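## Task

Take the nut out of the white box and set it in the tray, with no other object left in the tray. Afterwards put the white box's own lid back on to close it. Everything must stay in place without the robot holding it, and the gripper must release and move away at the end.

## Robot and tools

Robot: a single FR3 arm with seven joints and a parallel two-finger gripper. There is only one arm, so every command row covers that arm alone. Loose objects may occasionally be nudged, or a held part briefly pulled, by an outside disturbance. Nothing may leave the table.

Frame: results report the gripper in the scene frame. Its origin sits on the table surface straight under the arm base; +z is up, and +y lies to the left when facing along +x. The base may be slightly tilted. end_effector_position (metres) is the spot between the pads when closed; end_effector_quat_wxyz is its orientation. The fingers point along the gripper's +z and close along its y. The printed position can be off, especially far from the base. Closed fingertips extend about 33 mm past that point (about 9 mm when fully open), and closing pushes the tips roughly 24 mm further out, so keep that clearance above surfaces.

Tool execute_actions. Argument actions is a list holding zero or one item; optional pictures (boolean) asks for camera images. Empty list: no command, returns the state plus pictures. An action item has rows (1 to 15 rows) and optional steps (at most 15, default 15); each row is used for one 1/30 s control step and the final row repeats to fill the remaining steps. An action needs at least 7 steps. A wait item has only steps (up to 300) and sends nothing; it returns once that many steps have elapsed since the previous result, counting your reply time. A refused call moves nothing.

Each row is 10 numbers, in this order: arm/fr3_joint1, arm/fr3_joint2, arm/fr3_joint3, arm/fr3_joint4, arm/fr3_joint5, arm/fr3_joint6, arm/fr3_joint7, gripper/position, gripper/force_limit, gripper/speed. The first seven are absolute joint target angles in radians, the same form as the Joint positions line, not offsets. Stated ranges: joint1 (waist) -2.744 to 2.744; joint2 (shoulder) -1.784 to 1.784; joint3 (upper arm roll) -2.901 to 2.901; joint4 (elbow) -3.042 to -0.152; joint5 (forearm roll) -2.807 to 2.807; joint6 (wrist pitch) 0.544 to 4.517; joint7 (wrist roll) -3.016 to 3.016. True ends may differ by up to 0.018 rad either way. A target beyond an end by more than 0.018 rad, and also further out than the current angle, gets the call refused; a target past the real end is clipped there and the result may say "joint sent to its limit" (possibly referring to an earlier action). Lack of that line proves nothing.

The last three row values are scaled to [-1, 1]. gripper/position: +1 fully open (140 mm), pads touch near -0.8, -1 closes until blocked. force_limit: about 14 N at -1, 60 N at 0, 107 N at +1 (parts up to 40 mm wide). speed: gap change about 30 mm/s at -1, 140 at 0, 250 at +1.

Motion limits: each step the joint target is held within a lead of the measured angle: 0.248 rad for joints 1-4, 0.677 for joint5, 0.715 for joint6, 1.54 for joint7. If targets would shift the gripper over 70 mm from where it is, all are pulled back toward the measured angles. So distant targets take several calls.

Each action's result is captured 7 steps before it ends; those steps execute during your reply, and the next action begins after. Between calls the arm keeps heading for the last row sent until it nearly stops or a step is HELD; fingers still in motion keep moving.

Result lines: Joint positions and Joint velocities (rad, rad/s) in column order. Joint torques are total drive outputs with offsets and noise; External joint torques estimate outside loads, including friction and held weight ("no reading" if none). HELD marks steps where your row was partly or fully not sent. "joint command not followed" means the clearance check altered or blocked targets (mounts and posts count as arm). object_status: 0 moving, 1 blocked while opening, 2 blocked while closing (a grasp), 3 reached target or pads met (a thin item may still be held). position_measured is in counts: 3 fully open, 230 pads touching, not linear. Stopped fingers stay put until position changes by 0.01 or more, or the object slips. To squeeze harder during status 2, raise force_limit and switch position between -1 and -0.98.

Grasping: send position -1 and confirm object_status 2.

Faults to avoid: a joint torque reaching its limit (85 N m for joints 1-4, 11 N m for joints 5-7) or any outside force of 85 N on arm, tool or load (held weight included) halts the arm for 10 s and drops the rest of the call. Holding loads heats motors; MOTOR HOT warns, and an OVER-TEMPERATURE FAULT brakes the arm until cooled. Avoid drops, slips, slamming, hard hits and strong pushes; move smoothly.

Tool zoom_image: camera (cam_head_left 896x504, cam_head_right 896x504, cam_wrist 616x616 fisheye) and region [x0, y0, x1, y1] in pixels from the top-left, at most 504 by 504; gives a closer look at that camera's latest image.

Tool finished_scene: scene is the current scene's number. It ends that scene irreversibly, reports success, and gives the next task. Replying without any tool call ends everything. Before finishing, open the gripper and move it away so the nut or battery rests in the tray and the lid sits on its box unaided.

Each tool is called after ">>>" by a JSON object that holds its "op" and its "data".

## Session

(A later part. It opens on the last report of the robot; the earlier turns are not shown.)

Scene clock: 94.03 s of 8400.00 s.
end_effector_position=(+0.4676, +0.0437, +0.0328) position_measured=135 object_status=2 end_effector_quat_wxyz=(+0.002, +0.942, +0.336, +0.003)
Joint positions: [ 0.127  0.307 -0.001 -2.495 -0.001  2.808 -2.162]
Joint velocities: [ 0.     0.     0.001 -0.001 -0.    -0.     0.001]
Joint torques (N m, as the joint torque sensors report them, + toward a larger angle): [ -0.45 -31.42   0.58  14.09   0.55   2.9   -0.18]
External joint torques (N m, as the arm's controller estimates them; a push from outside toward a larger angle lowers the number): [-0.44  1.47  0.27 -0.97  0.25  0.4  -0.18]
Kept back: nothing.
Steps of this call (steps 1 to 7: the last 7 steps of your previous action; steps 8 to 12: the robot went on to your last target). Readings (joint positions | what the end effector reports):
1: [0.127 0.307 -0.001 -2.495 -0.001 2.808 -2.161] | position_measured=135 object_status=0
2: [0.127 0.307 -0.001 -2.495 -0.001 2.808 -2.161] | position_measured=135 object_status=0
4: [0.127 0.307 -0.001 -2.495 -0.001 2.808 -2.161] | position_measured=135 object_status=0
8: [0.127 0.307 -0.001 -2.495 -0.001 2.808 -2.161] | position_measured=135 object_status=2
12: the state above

>>> {"op": "execute_actions", "data": {"actions": [{"rows":[[0.125,0.25,0,-2.5,0,2.75,-2.165,-1,-0.2,-0.5],[0.125,0.2,0,-2.5,0,2.70,-2.165,-1,-0.2,-0.5],[0.125,0.15,0,-2.5,0,2.65,-2.165,-1,-0.2,-0.5],[0.1,0.08,0,-2.5,0,2.58,-1.5,-1,-0.2,-0.5],[0.056,0.08,0,-2.5,0,2.58,1.556,-1,-0.2,-0.5]],"steps":15}]}}

>>> {"op": "execute_actions", "data": {"actions": [{"steps":25}]}}

>>> {"op": "execute_actions", "data": {"actions": [{"rows":[[0.056,0.2,0,-2.3,0,2.3,1.556,-1,-0.2,-0.5],[0.056,0.3,0,-2.2,0,2.1,1.556,-1,-0.2,-0.5],[0.056,0.4,0,-2.05,0,1.9,1.556,-1,-0.2,-0.5],[0.056,0.533,0,-1.875,0,1.608,1.556,-1,-0.2,-0.5]],"steps":15}]}}

>>> {"op": "execute_actions", "data": {"actions": [{"steps":30}]}}

>>> {"op": "execute_actions", "data": {"actions": [{"rows":[[0.056,0.7,0,-1.65,0,1.3,1.556,-1,-0.2,-0.5],[0.056,0.85,0,-1.45,0,1.1,1.556,-1,-0.2,-0.5],[0.056,1.06,0,-1.184,0,0.997,1.556,-1,-0.2,-0.5]],"steps":15}]}}

>>> {"op": "execute_actions", "data": {"actions": [{"steps":35}], "pictures": true}}

Scene clock: 96.30 s of 8400.00 s.
end_effector_position=(+0.4932, +0.0198, +0.1229) position_measured=135 object_status=2 end_effector_quat_wxyz=(-0.000, +0.999, -0.017, +0.035)
Joint positions: [ 0.072  0.09   0.001 -2.494 -0.001  2.653 -1.497]
Joint velocities: [-0.263 -0.329 -0.07   0.039  0.001 -0.363  4.579]
Joint torques (N m, as the joint torque sensors report them, + toward a larger angle): [  4.05 -20.12   2.58  10.17   0.79   0.84   0.96]
External joint torques (N m, as the arm's controller estimates them; a push from outside toward a larger angle lowers the number): [-0.3  -2.44 -1.66 -1.09  0.63 -0.47  1.02]
Steps of this call (steps 1 to 15: the robot went on to your last target; steps 16 to 60: nothing new was sent; steps 61 to 68: the first 8 steps of this action). Readings (joint positions | what the end effector reports):
61: [0.127 0.300 -0.001 -2.498 -0.001 2.799 -2.162] | position_measured=135 object_status=2
62: [0.127 0.280 -0.001 -2.502 -0.001 2.781 -2.162] | position_measured=135 object_status=2
64: [0.123 0.206 0.001 -2.507 -0.001 2.727 -2.107] | position_measured=135 object_status=2
68: the state above

Scene clock: 97.13 s of 8400.00 s.
end_effector_position=(+0.4719, +0.0113, +0.1194) position_measured=135 object_status=2 end_effector_quat_wxyz=(+0.003, -0.164, +0.986, -0.002)
Joint positions: [ 0.058  0.079 -0.001 -2.498 -0.001  2.583  1.266]
Joint velocities: [-0.001  0.001  0.001  0.002  0.    -0.002  0.95 ]
Joint torques (N m, as the joint torque sensors report them, + toward a larger angle): [ -0.53 -28.54  -0.17  16.74   0.71   2.11   0.27]
External joint torques (N m, as the arm's controller estimates them; a push from outside toward a larger angle lowers the number): [-0.43  0.56 -0.15 -2.    0.27 -0.34  0.29]
Kept back: nothing.
Steps of this call (steps 1 to 7: the last 7 steps of your previous action; steps 8 to 25: the robot went on to your last target). Readings (joint positions | what the end effector reports):
1: [0.065 0.082 -0.001 -2.493 -0.001 2.641 -1.340] | position_measured=135 object_status=2
2: [0.061 0.080 -0.002 -2.493 -0.001 2.631 -1.184] | position_measured=135 object_status=2
4: [0.058 0.079 -0.002 -2.495 -0.001 2.616 -0.871] | position_measured=135 object_status=2
8: [0.058 0.079 -0.001 -2.498 -0.001 2.597 -0.244] | position_measured=135 object_status=2
25: the state above

Scene clock: 97.40 s of 8400.00 s.
end_effector_position=(+0.4496, +0.0109, +0.0836) position_measured=135 object_status=2 end_effector_quat_wxyz=(-0.184, -0.103, +0.977, +0.013)
Joint positions: [ 0.058  0.37  -0.    -2.142 -0.001  2.139  1.385]
Joint velocities: [ 0.001  1.188  0.     1.404  0.    -1.843  0.331]
Joint torques (N m, as the joint torque sensors report them, + toward a larger angle): [ -0.19 -42.68  -0.12  15.95   0.75   0.25   0.17]
External joint torques (N m, as the arm's controller estimates them; a push from outside toward a larger angle lowers the number): [ 0.04  1.87 -0.28  0.65  0.21 -0.79  0.14]
Steps of this call (steps 1 to 8: the first 8 steps of this action). Readings (joint positions | what the end effector reports):
1: [0.058 0.102 -0.001 -2.459 -0.001 2.539 1.296] | position_measured=135 object_status=2
2: [0.058 0.152 -0.000 -2.382 -0.001 2.468 1.322] | position_measured=135 object_status=2
4: [0.058 0.233 -0.000 -2.288 -0.001 2.362 1.348] | position_measured=135 object_status=2
8: the state above

Scene clock: 98.40 s of 8400.00 s.
end_effector_position=(+0.3831, +0.0092, +0.1240) position_measured=135 object_status=2 end_effector_quat_wxyz=(-0.387, -0.022, +0.922, -0.002)
Joint positions: [ 0.058  0.531 -0.    -1.877 -0.001  1.612  1.546]
Joint velocities: [ 0.    -0.    -0.001  0.001  0.001 -0.009  0.021]
Joint torques (N m, as the joint torque sensors report them, + toward a larger angle): [ -0.36 -41.03  -0.42  18.72   0.87  -0.28   0.08]
External joint torques (N m, as the arm's controller estimates them; a push from outside toward a larger angle lowers the number): [-0.35  1.71 -0.9   0.13  0.31 -0.25  0.06]
Kept back: nothing.
Steps of this call (steps 1 to 7: the last 7 steps of your previous action; steps 8 to 30: the robot went on to your last target). Readings (joint positions | what the end effector reports):
1: [0.058 0.413 -0.000 -2.084 -0.001 2.062 1.399] | position_measured=135 object_status=2
2: [0.058 0.454 -0.000 -2.023 -0.001 1.987 1.413] | position_measured=135 object_status=2
4: [0.058 0.503 -0.000 -1.942 -0.001 1.867 1.440] | position_measured=135 object_status=2
8: [0.058 0.527 -0.000 -1.889 -0.001 1.727 1.480] | position_measured=135 object_status=2
30: the state above

Scene clock: 98.67 s of 8400.00 s.
end_effector_position=(+0.3915, +0.0095, +0.0998) position_measured=135 object_status=2 end_effector_quat_wxyz=(-0.548, -0.019, +0.836, -0.003)
Joint positions: [ 0.058  1.008  0.    -1.31  -0.001  1.157  1.55 ]
Joint velocities: [ 0.     1.133  0.001  1.382 -0.001 -0.907  0.009]
Joint torques (N m, as the joint torque sensors report them, + toward a larger angle): [ -0.41 -76.8    0.23  25.44   0.96  -2.85   0.1 ]
External joint torques (N m, as the arm's controller estimates them; a push from outside toward a larger angle lowers the number): [-0.65  2.37 -1.13 -0.47  0.17 -0.66  0.06]
Steps of this call (steps 1 to 8: the first 8 steps of this action). Readings (joint positions | what the end effector reports):
1: [0.058 0.562 0.000 -1.824 -0.001 1.561 1.547] | position_measured=135 object_status=2
2: [0.058 0.620 0.000 -1.742 -0.001 1.490 1.548] | position_measured=135 object_status=2
4: [0.058 0.749 0.000 -1.593 -0.001 1.344 1.548] | position_measured=135 object_status=2
8: the state above

Scene clock: 99.83 s of 8400.00 s.
end_effector_position=(+0.3937, +0.0097, +0.1317) position_measured=135 object_status=2 end_effector_quat_wxyz=(-0.582, -0.017, +0.813, -0.004)
Joint positions: [ 0.058  1.058  0.    -1.186 -0.001  1.     1.553]
Joint velocities: [-0.002  0.001 -0.001  0.    -0.001  0.     0.001]
Joint torques (N m, as the joint torque sensors report them, + toward a larger angle): [ -1.01 -50.73   0.25  18.45   1.03  -1.8    0.12]
External joint torques (N m, as the arm's controller estimates them; a push from outside toward a larger angle lowers the number): [-0.61  1.73 -0.33 -0.21  0.42 -0.27  0.1 ]
Kept back: nothing.
Steps of this call (steps 1 to 7: the last 7 steps of your previous action; steps 8 to 30: the robot went on to your last target; steps 31 to 35: nothing new was sent). Readings (joint positions | what the end effector reports):
1: [0.058 1.037 0.000 -1.273 -0.001 1.130 1.550] | position_measured=135 object_status=2
2: [0.058 1.052 0.000 -1.247 -0.001 1.107 1.550] | position_measured=135 object_status=2
4: [0.058 1.062 0.000 -1.216 -0.001 1.072 1.551] | position_measured=135 object_status=2
8: [0.058 1.058 0.000 -1.190 -0.001 1.032 1.552] | position_measured=135 object_status=2
35: the state above
The arm was judged still, so your last target was given up. Only a new action makes it travel on or press farther. Fingers that are still opening or closing keep moving.

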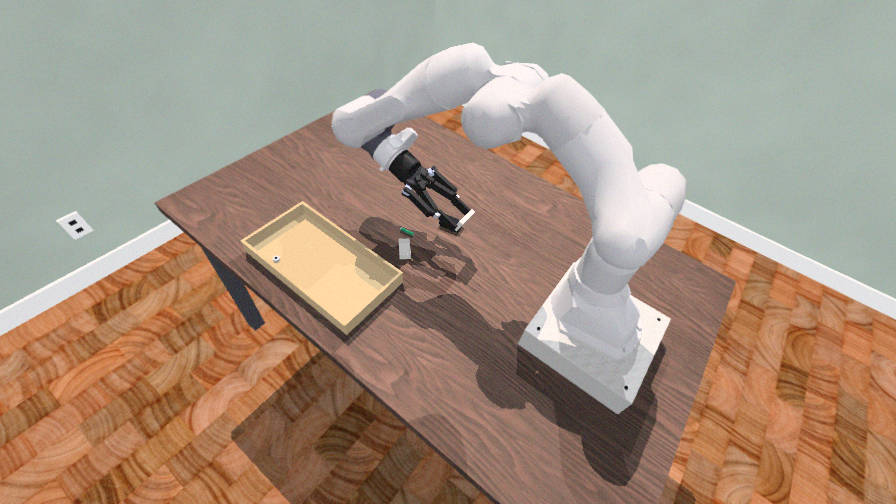

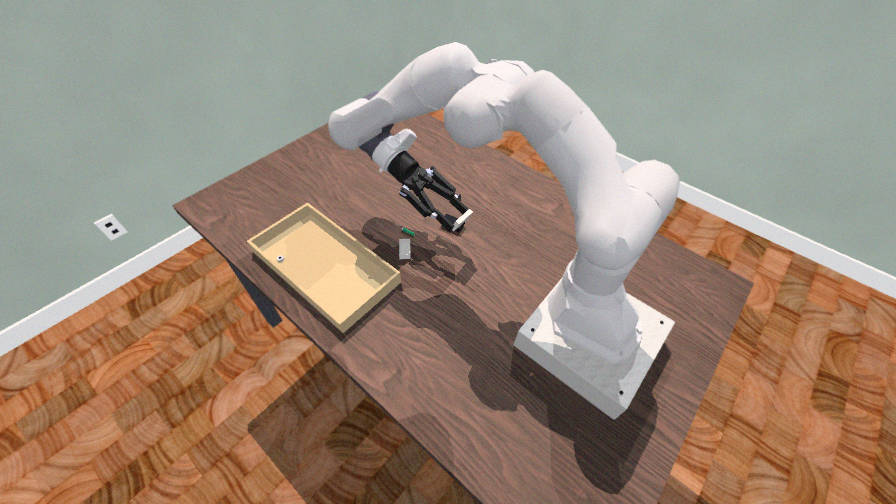

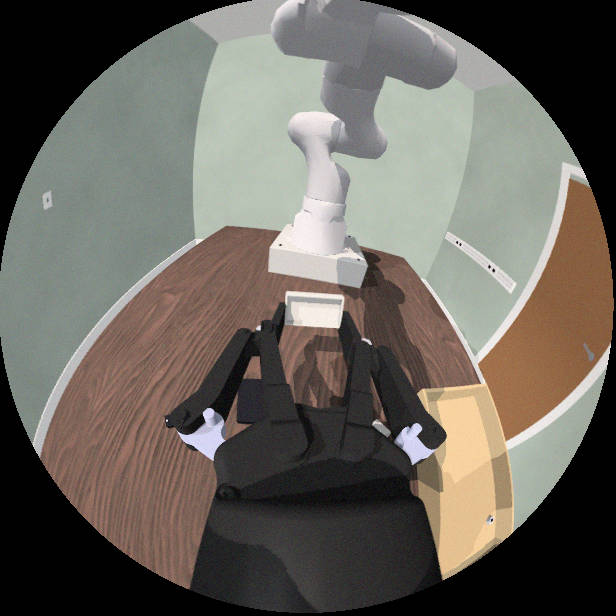

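>>> {"op": "execute_actions", "data": {"actions": [{"rows":[[0.11,1.1,0,-1.15,0,1.0,1.556,-1,-0.2,-0.5],[0.11,1.15,0,-1.11,0,1.01,1.556,-1,-0.2,-0.5],[0.11,1.2,0,-1.075,0,1.025,1.556,-1,-0.2,-0.5],[0.11,1.24,0,-1.05,0,1.04,1.556,-1,-0.2,-0.5],[0.11,1.27,0,-1.03,0,1.05,1.556,-1,-0.2,-0.5]],"steps":15}]}}

>>> {"op": "execute_actions", "data": {"actions": [{"steps":20}], "pictures": true}}

Scene clock: 101.23 s of 8400.00 s.
end_effector_position=(+0.3873, +0.0312, +0.0563) position_measured=135 object_status=2 end_effector_quat_wxyz=(-0.593, -0.039, +0.804, -0.019)
Joint positions: [ 0.112  1.253  0.002 -1.05  -0.001  1.032  1.553]
Joint velocities: [ 0.052  0.506  0.009  0.078  0.001  0.101 -0.   ]
Joint torques (N m, as the joint torque sensors report them, + toward a larger angle): [ -2.72 -67.91  -0.74  25.5    0.98  -1.37   0.2 ]
External joint torques (N m, as the arm's controller estimates them; a push from outside toward a larger angle lowers the number): [2.37 1.88 0.88 0.26 0.58 0.34 0.17]
Steps of this call (steps 1 to 34: nothing new was sent; steps 35 to 42: the first 8 steps of this action). Readings (joint positions | what the end effector reports):
35: [0.062 1.065 -0.003 -1.176 -0.001 0.999 1.553] | position_measured=135 object_status=2
36: [0.071 1.081 -0.005 -1.154 -0.001 0.999 1.553] | position_measured=135 object_status=2
38: [0.091 1.139 -0.003 -1.099 -0.001 1.009 1.553] | position_measured=135 object_status=2
42: the state above

Scene clock: 101.90 s of 8400.00 s.
end_effector_position=(+0.3907, +0.0312, +0.0462) position_measured=135 object_status=2 end_effector_quat_wxyz=(-0.586, -0.039, +0.809, -0.020)
Joint positions: [ 0.113  1.27   0.001 -1.032 -0.001  1.047  1.553]
Joint velocities: [-0.001  0.    -0.     0.     0.     0.001 -0.001]
Joint torques (N m, as the joint torque sensors report them, + toward a larger angle): [ -0.52 -53.24  -0.41  18.09   0.96  -1.04   0.18]
External joint torques (N m, as the arm's controller estimates them; a push from outside toward a larger angle lowers the number): [-0.22  0.11 -1.17 -0.04  0.37  0.52  0.16]
Kept back: nothing.
Steps of this call (steps 1 to 7: the last 7 steps of your previous action; steps 8 to 20: the robot went on to your last target). Readings (joint positions | what the end effector reports):
1: [0.113 1.266 0.002 -1.048 -0.001 1.034 1.553] | position_measured=135 object_status=2
2: [0.113 1.274 0.002 -1.046 -0.001 1.037 1.553] | position_measured=135 object_status=2
4: [0.113 1.278 0.001 -1.042 -0.001 1.040 1.553] | position_measured=135 object_status=2
8: [0.113 1.273 0.001 -1.034 -0.001 1.044 1.553] | position_measured=135 object_status=2
20: the state above

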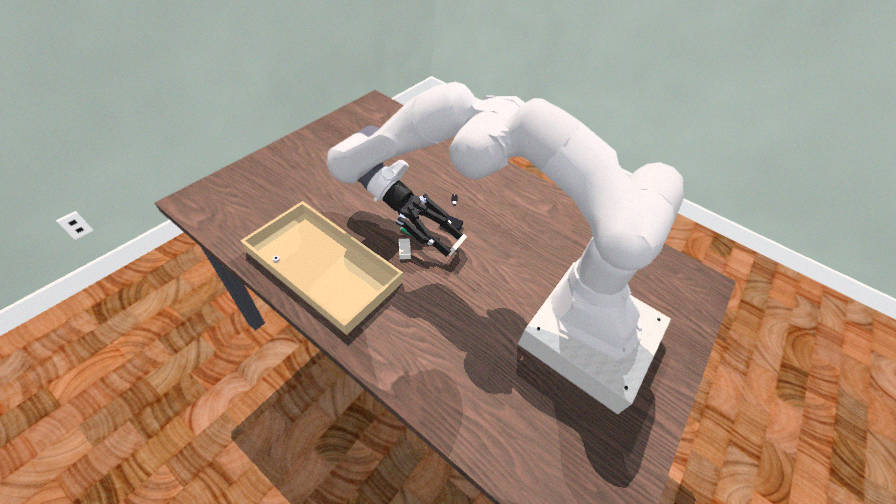

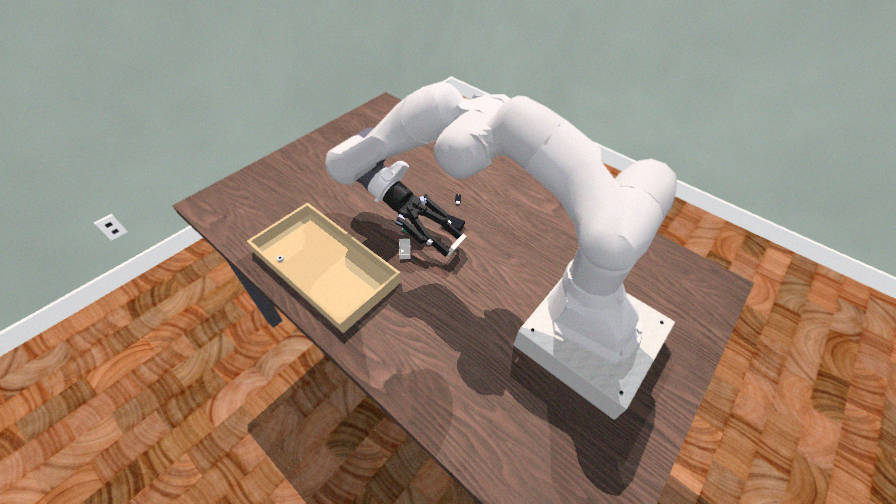

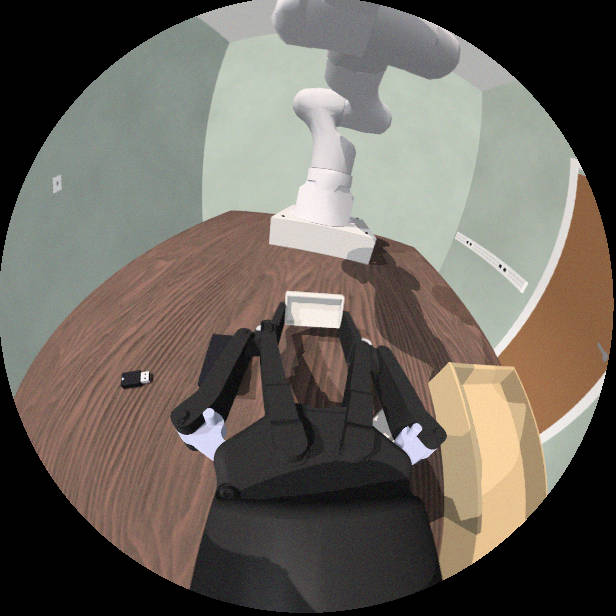

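>>> {"op": "execute_actions", "data": {"actions": [{"rows":[[0.11,1.285,0,-1.015,0,1.05,1.556,-1,-0.2,-0.5],[0.11,1.30,0,-1.0,0,1.05,1.556,-1,-0.2,-0.5],[0.11,1.317,0,-0.985,0,1.052,1.556,-1,-0.2,-0.5]],"steps":12}]}}

>>> {"op": "execute_actions", "data": {"actions": [{"steps":15}], "pictures": true}}

>>> {"op": "zoom_image", "data": {"camera": "cam_head_left", "region": [380,180,500,300]}}

Scene clock: 102.33 s of 8400.00 s.
end_effector_position=(+0.3928, +0.0313, +0.0357) position_measured=135 object_status=2 end_effector_quat_wxyz=(-0.584, -0.039, +0.811, -0.019)
Joint positions: [ 0.113  1.302  0.001 -0.996 -0.001  1.049  1.553]
Joint velocities: [ 0.     0.196 -0.     0.103  0.     0.009  0.   ]
Joint torques (N m, as the joint torque sensors report them, + toward a larger angle): [ -0.23 -53.86  -0.38  17.83   1.02  -1.31   0.17]
External joint torques (N m, as the arm's controller estimates them; a push from outside toward a larger angle lowers the number): [-0.03  0.88 -1.23 -0.48  0.41  0.36  0.14]
Steps of this call (steps 1 to 8: the robot went on to your last target; steps 9 to 13: the first 5 steps of this action). Readings (joint positions | what the end effector reports):
9: [0.113 1.272 0.001 -1.028 -0.001 1.048 1.553] | position_measured=135 object_status=2
10: [0.113 1.278 0.001 -1.019 -0.001 1.048 1.553] | position_measured=135 object_status=2
12: [0.113 1.295 0.001 -1.000 -0.001 1.049 1.553] | position_measured=135 object_status=2
13: the state above

Scene clock: 102.83 s of 8400.00 s.
end_effector_position=(+0.3905, +0.0311, +0.0300) position_measured=135 object_status=2 end_effector_quat_wxyz=(-0.586, -0.039, +0.809, -0.020)
Joint positions: [ 0.112  1.317  0.001 -0.987 -0.001  1.05   1.553]
Joint velocities: [-0.001  0.001  0.    -0.     0.    -0.001  0.001]
Joint torques (N m, as the joint torque sensors report them, + toward a larger angle): [ -0.57 -52.8   -0.23  18.3    1.03  -1.09   0.04]
External joint torques (N m, as the arm's controller estimates them; a push from outside toward a larger angle lowers the number): [-0.4   0.57 -1.08  0.23  0.42  0.48  0.02]
Kept back: nothing.
Steps of this call (steps 1 to 7: the last 7 steps of your previous action; steps 8 to 15: the robot went on to your last target). Readings (joint positions | what the end effector reports):
1: [0.112 1.308 0.001 -0.993 -0.001 1.049 1.553] | position_measured=135 object_status=2
2: [0.112 1.312 0.001 -0.992 -0.001 1.049 1.553] | position_measured=135 object_status=2
4: [0.112 1.316 0.001 -0.990 -0.001 1.049 1.553] | position_measured=135 object_status=2
8: [0.112 1.317 0.001 -0.988 -0.001 1.050 1.553] | position_measured=135 object_status=2
15: the state above

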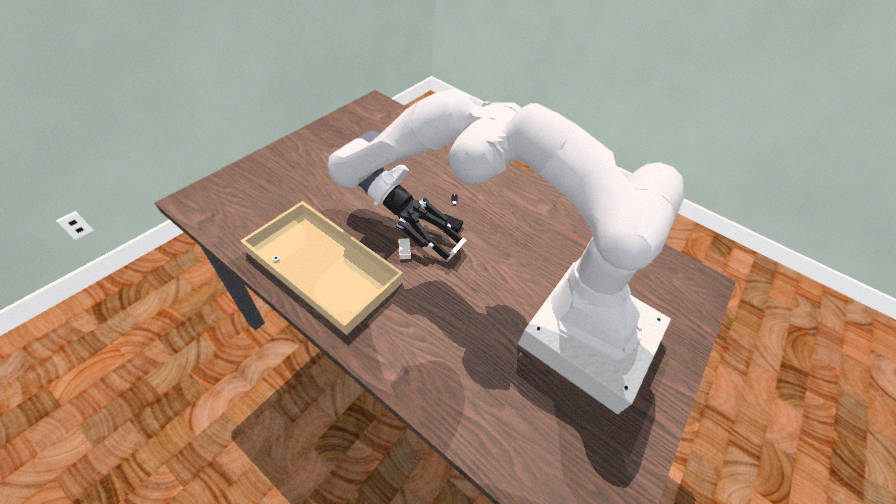

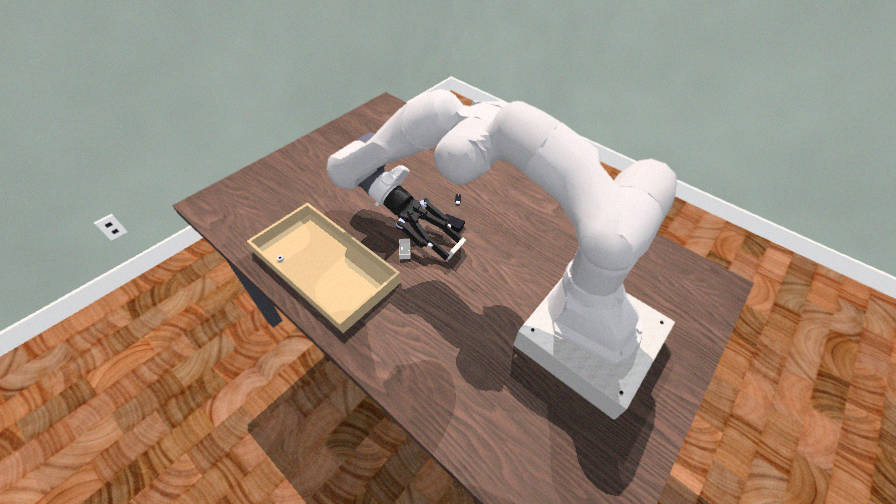

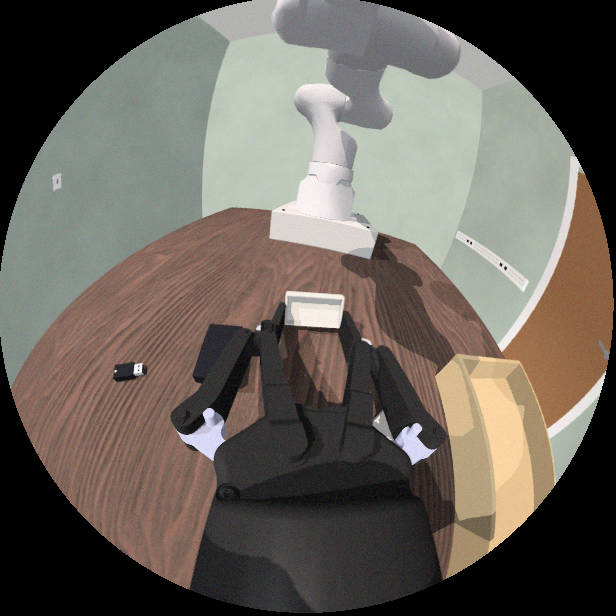

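Region (380, 180, 500, 300) of cam_head_left's 896x504 image, scaled by 4.200, with more detail than that image has.

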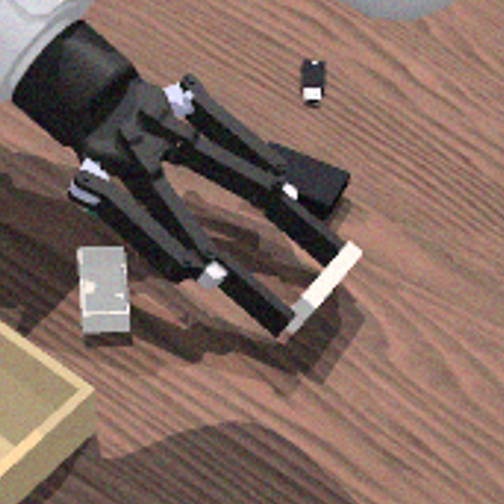

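>>> {"op": "execute_actions", "data": {"actions": [{"rows":[[0.11,1.327,0,-0.98,0,1.052,1.556,-1,-0.2,-0.5],[0.11,1.327,0,-0.98,0,1.052,1.556,-1,-0.2,-0.5],[0.11,1.327,0,-0.98,0,1.052,1.556,-1,-0.2,-0.5],[0.11,1.327,0,-0.98,0,1.052,1.556,-1,-0.2,-0.5],[0.11,1.327,0,-0.98,0,1.052,1.556,-1,-0.2,-0.5],[0.11,1.327,0,-0.98,0,1.052,1.556,-1,-0.2,-0.5],[0.11,1.327,0,-0.98,0,1.052,1.556,0.05,-0.2,-0.5]],"steps":15}]}}

>>> {"op": "execute_actions", "data": {"actions": [{"steps":15}], "pictures": true}}

>>> {"op": "zoom_image", "data": {"camera": "cam_head_left", "region": [380,180,500,300]}}

Scene clock: 103.53 s of 8400.00 s.
end_effector_position=(+0.3890, +0.0309, +0.0269) position_measured=135 object_status=0 end_effector_quat_wxyz=(-0.588, -0.039, +0.808, -0.020)
Joint positions: [ 0.112  1.326  0.001 -0.983 -0.001  1.05   1.553]
Joint velocities: [-0.     0.007 -0.     0.002 -0.001  0.001  0.   ]
Joint torques (N m, as the joint torque sensors report them, + toward a larger angle): [ -0.54 -52.83  -0.63  18.65   0.99  -1.24   0.08]
External joint torques (N m, as the arm's controller estimates them; a push from outside toward a larger angle lowers the number): [-0.32  1.14 -1.44  0.3   0.4   0.31  0.05]
Steps of this call (steps 1 to 13: the robot went on to your last target; steps 14 to 21: the first 8 steps of this action). Readings (joint positions | what the end effector reports):
14: [0.112 1.318 0.001 -0.985 -0.001 1.050 1.553] | position_measured=135 object_status=2
15: [0.112 1.320 0.001 -0.984 -0.001 1.050 1.553] | position_measured=135 object_status=2
17: [0.112 1.323 0.001 -0.983 -0.001 1.050 1.553] | position_measured=135 object_status=2
21: the state above

Scene clock: 104.03 s of 8400.00 s.
end_effector_position=(+0.3892, +0.0309, +0.0269) position_measured=123 object_status=3 end_effector_quat_wxyz=(-0.587, -0.039, +0.808, -0.020)
Joint positions: [ 0.112  1.326  0.001 -0.982 -0.001  1.05   1.553]
Joint velocities: [-0.     0.001  0.    -0.     0.001 -0.001 -0.001]
Joint torques (N m, as the joint torque sensors report them, + toward a larger angle): [ -0.69 -52.37  -0.42  17.43   1.01  -1.3    0.21]
External joint torques (N m, as the arm's controller estimates them; a push from outside toward a larger angle lowers the number): [-0.53  0.86 -1.26 -0.55  0.41  0.27  0.19]
Kept back: nothing.
Steps of this call (steps 1 to 7: the last 7 steps of your previous action; steps 8 to 15: the robot went on to your last target). Readings (joint positions | what the end effector reports):
1: [0.112 1.326 0.001 -0.983 -0.001 1.050 1.553] | position_measured=127 object_status=0
2: [0.112 1.326 0.001 -0.982 -0.001 1.050 1.553] | position_measured=124 object_status=0
4: [0.112 1.326 0.001 -0.982 -0.001 1.050 1.553] | position_measured=123 object_status=0
8: [0.112 1.326 0.001 -0.982 -0.001 1.050 1.553] | position_measured=123 object_status=0
15: the state above
The arm was judged still, so your last target was given up. Only a new action makes it travel on or press farther. Fingers that are still opening or closing keep moving.

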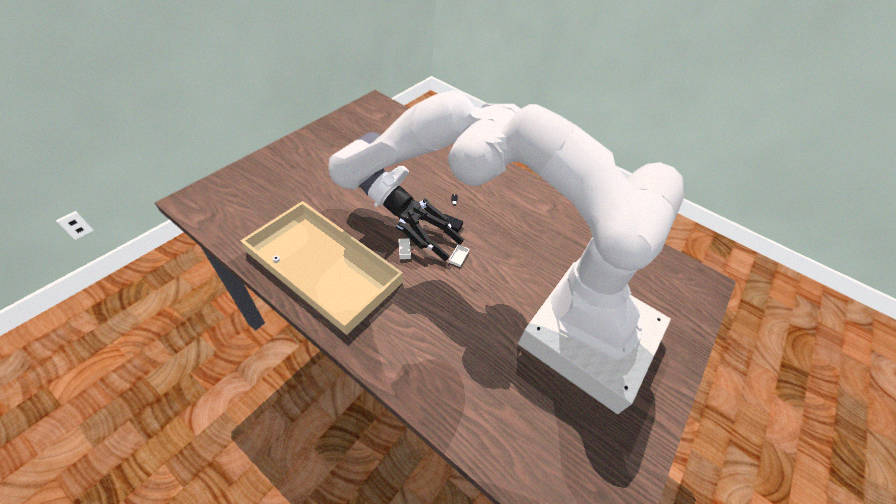

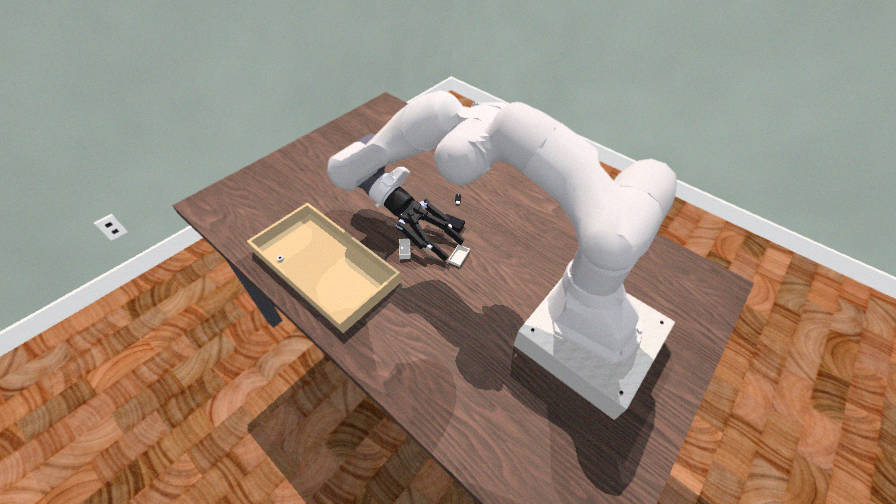

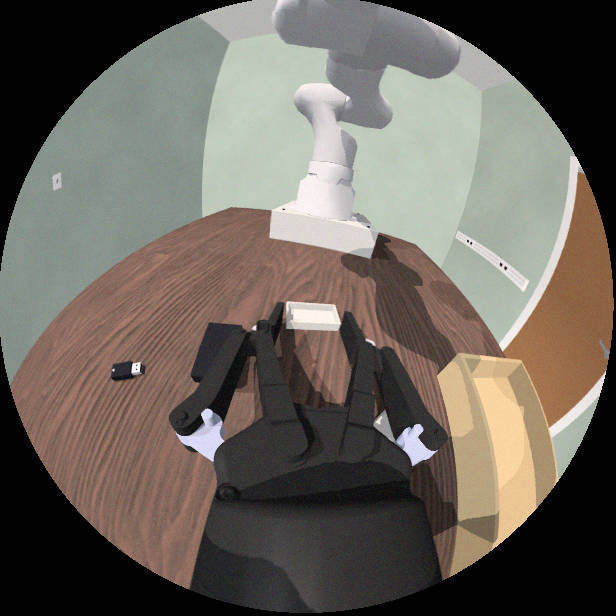

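Region (380, 180, 500, 300) of cam_head_left's 896x504 image, scaled by 4.200, with more detail than that image has.

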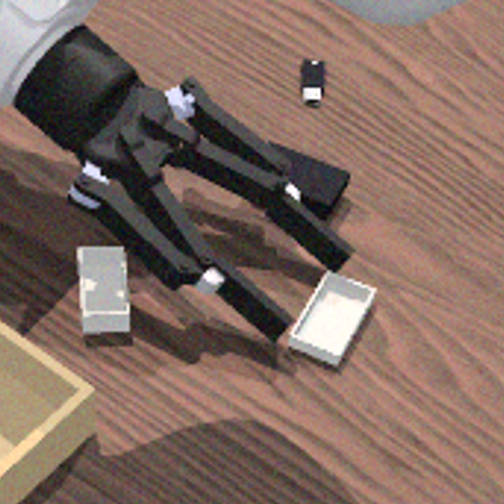

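>>> {"op": "execute_actions", "data": {"actions": [{"rows":[[0.11,1.315,0,-1.005,0,1.065,1.556,0.05,-0.2,-0.5],[0.11,1.30,0,-1.035,0,1.082,1.556,0.05,-0.2,-0.5],[0.11,1.287,0,-1.065,0,1.1,1.556,0.05,-0.2,-0.5],[0.11,1.276,0,-1.09,0,1.116,1.556,0.05,-0.2,-0.5]],"steps":15}]}}

>>> {"op": "execute_actions", "data": {"actions": [{"steps":15}], "pictures": true}}

>>> {"op": "zoom_image", "data": {"camera": "cam_head_left", "region": [380,180,500,300]}}

Scene clock: 105.43 s of 8400.00 s.
end_effector_position=(+0.3766, +0.0299, +0.0260) position_measured=123 object_status=3 end_effector_quat_wxyz=(-0.591, -0.039, +0.806, -0.020)
Joint positions: [ 0.112  1.282  0.001 -1.079 -0.001  1.094  1.553]
Joint velocities: [ 0.    -0.046 -0.    -0.118 -0.     0.113  0.001]
Joint torques (N m, as the joint torque sensors report them, + toward a larger angle): [ -0.64 -53.84  -0.06  15.42   0.98  -1.     0.12]
External joint torques (N m, as the arm's controller estimates them; a push from outside toward a larger angle lowers the number): [-0.41 -0.91 -0.84 -2.48  0.41  0.53  0.09]
Steps of this call (steps 1 to 34: nothing new was sent; steps 35 to 42: the first 8 steps of this action). Readings (joint positions | what the end effector reports):
35: [0.112 1.324 0.001 -0.987 -0.001 1.052 1.553] | position_measured=123 object_status=3
36: [0.112 1.317 0.001 -1.000 -0.001 1.057 1.553] | position_measured=123 object_status=3
38: [0.112 1.299 0.001 -1.040 -0.001 1.072 1.553] | position_measured=123 object_status=3
42: the state above

Scene clock: 105.93 s of 8400.00 s.
end_effector_position=(+0.3773, +0.0299, +0.0233) position_measured=123 object_status=3 end_effector_quat_wxyz=(-0.587, -0.039, +0.808, -0.020)
Joint positions: [ 0.112  1.277  0.001 -1.088 -0.001  1.108  1.554]
Joint velocities: [-0.     0.001  0.    -0.001  0.002  0.001  0.001]
Joint torques (N m, as the joint torque sensors report them, + toward a larger angle): [ -0.94 -52.87  -0.59  15.52   0.9   -0.51   0.08]
External joint torques (N m, as the arm's controller estimates them; a push from outside toward a larger angle lowers the number): [-0.78 -0.22 -1.44 -1.92  0.33  1.06  0.05]
Kept back: nothing.
Steps of this call (steps 1 to 7: the last 7 steps of your previous action; steps 8 to 15: the robot went on to your last target). Readings (joint positions | what the end effector reports):
1: [0.112 1.281 0.001 -1.082 -0.001 1.098 1.553] | position_measured=123 object_status=3
2: [0.112 1.280 0.001 -1.084 -0.001 1.100 1.553] | position_measured=123 object_status=3
4: [0.112 1.279 0.001 -1.086 -0.001 1.105 1.553] | position_measured=123 object_status=3
8: [0.112 1.278 0.001 -1.088 -0.001 1.108 1.553] | position_measured=123 object_status=3
15: the state above

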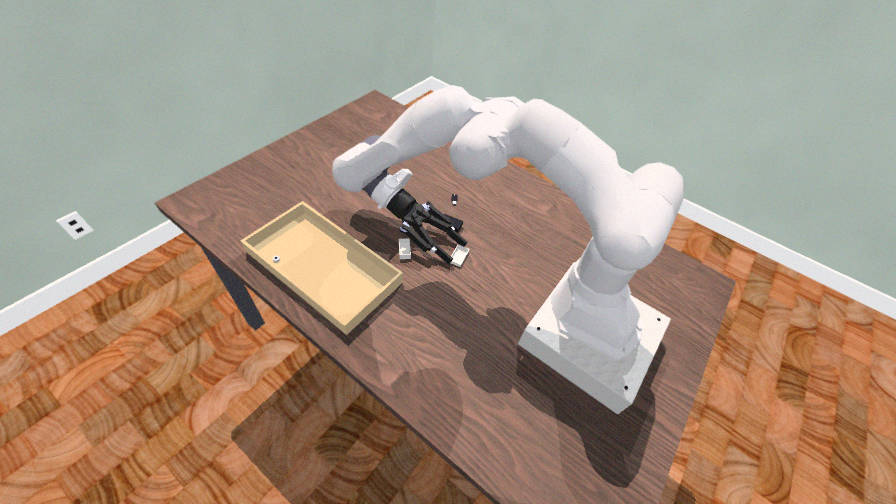

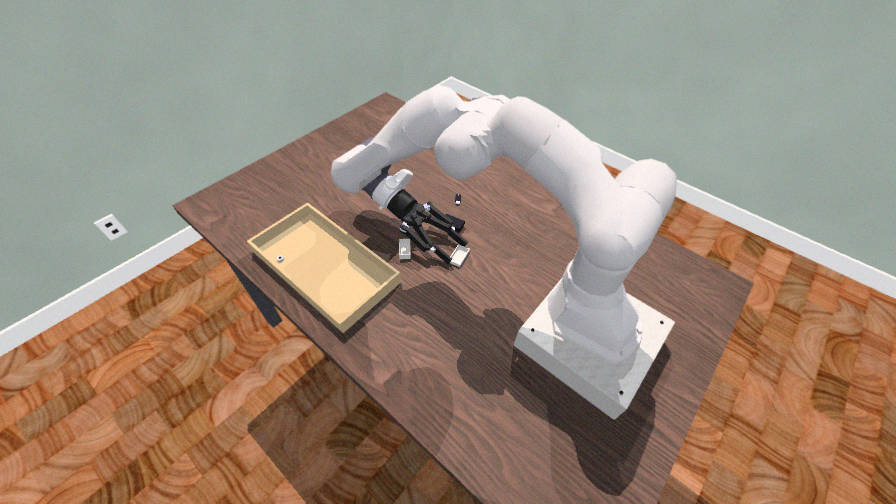

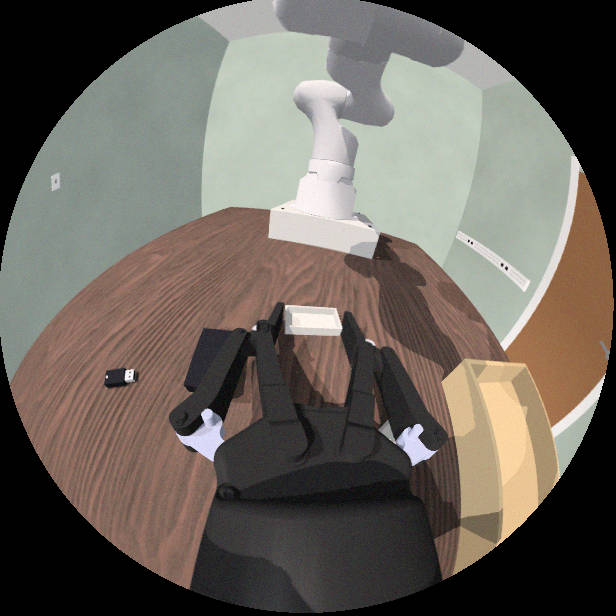

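Region (380, 180, 500, 300) of cam_head_left's 896x504 image, scaled by 4.200, with more detail than that image has.

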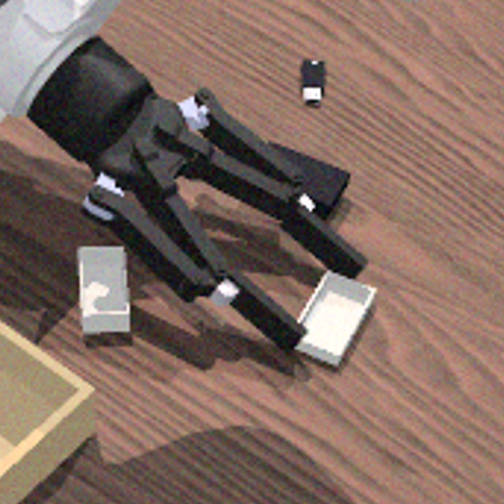

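>>> {"op": "execute_actions", "data": {"actions": [{"rows":[[0.11,1.265,0,-1.115,0,1.128,1.556,0.05,-0.2,-0.5],[0.11,1.252,0,-1.14,0,1.14,1.556,0.05,-0.2,-0.5],[0.11,1.24,0,-1.165,0,1.153,1.556,0.05,-0.2,-0.5],[0.11,1.228,0,-1.188,0,1.166,1.556,0.05,-0.2,-0.5]],"steps":15}]}}

>>> {"op": "execute_actions", "data": {"actions": [{"steps":15}], "pictures": true}}

>>> {"op": "zoom_image", "data": {"camera": "cam_head_left", "region": [400,200,500,300]}}

Scene clock: 106.57 s of 8400.00 s.
end_effector_position=(+0.3648, +0.0289, +0.0246) position_measured=123 object_status=3 end_effector_quat_wxyz=(-0.590, -0.038, +0.806, -0.020)
Joint positions: [ 0.112  1.234  0.001 -1.178 -0.001  1.147  1.554]
Joint velocities: [ 0.001 -0.053 -0.001 -0.105 -0.     0.096  0.   ]
Joint torques (N m, as the joint torque sensors report them, + toward a larger angle): [ -0.59 -52.33  -0.42  13.94   0.86  -1.05   0.04]
External joint torques (N m, as the arm's controller estimates them; a push from outside toward a larger angle lowers the number): [-0.32 -0.44 -1.14 -3.25  0.33  0.47  0.01]
Steps of this call (steps 1 to 11: the robot went on to your last target; steps 12 to 19: the first 8 steps of this action). Readings (joint positions | what the end effector reports):
12: [0.112 1.274 0.001 -1.094 -0.001 1.111 1.554] | position_measured=123 object_status=3
13: [0.112 1.268 0.001 -1.107 -0.001 1.116 1.554] | position_measured=123 object_status=3
15: [0.112 1.251 0.001 -1.143 -0.001 1.129 1.554] | position_measured=123 object_status=3
19: the state above

Scene clock: 107.07 s of 8400.00 s.
end_effector_position=(+0.3650, +0.0289, +0.0232) position_measured=123 object_status=3 end_effector_quat_wxyz=(-0.587, -0.038, +0.808, -0.020)
Joint positions: [ 0.112  1.229  0.001 -1.186 -0.001  1.157  1.554]
Joint velocities: [-0.001 -0.    -0.     0.    -0.001  0.     0.001]
Joint torques (N m, as the joint torque sensors report them, + toward a larger angle): [ -0.32 -52.56  -0.25  14.86   0.95  -0.26   0.05]
External joint torques (N m, as the arm's controller estimates them; a push from outside toward a larger angle lowers the number): [-0.09 -0.56 -1.01 -2.06  0.42  1.3   0.02]
Kept back: nothing.
Steps of this call (steps 1 to 7: the last 7 steps of your previous action; steps 8 to 15: the robot went on to your last target). Readings (joint positions | what the end effector reports):
1: [0.112 1.232 0.001 -1.181 -0.001 1.150 1.554] | position_measured=123 object_status=3
2: [0.112 1.231 0.001 -1.182 -0.001 1.152 1.554] | position_measured=123 object_status=3
4: [0.112 1.230 0.001 -1.184 -0.001 1.156 1.554] | position_measured=123 object_status=3
8: [0.112 1.229 0.001 -1.186 -0.001 1.157 1.554] | position_measured=123 object_status=3
15: the state above

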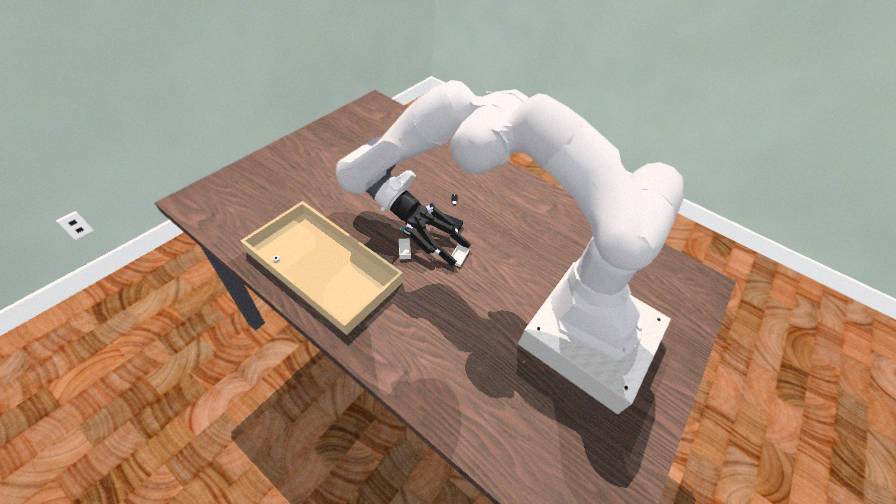

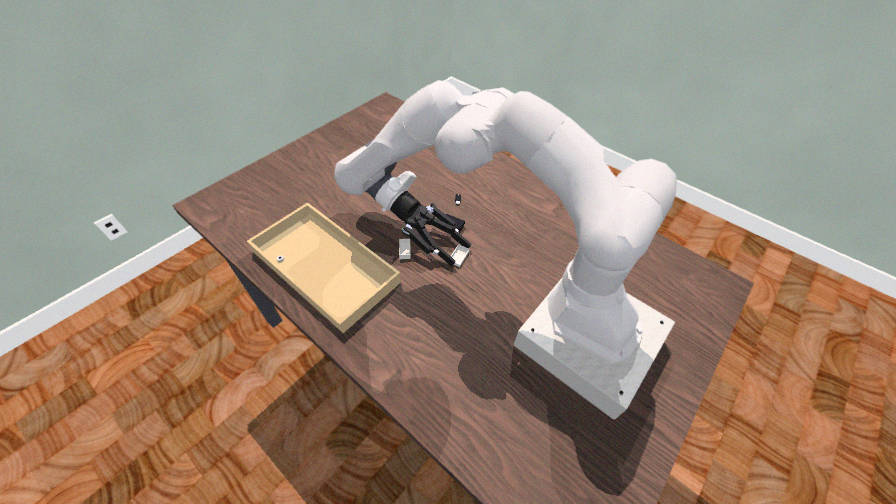

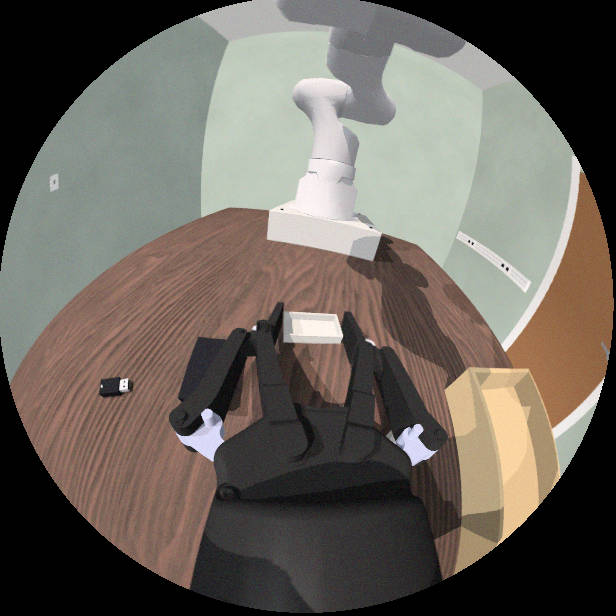

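Region (400, 200, 500, 300) of cam_head_left's 896x504 image, scaled by 5.040, with more detail than that image has.

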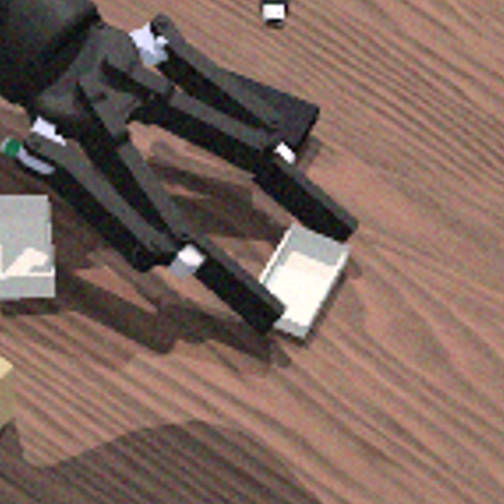

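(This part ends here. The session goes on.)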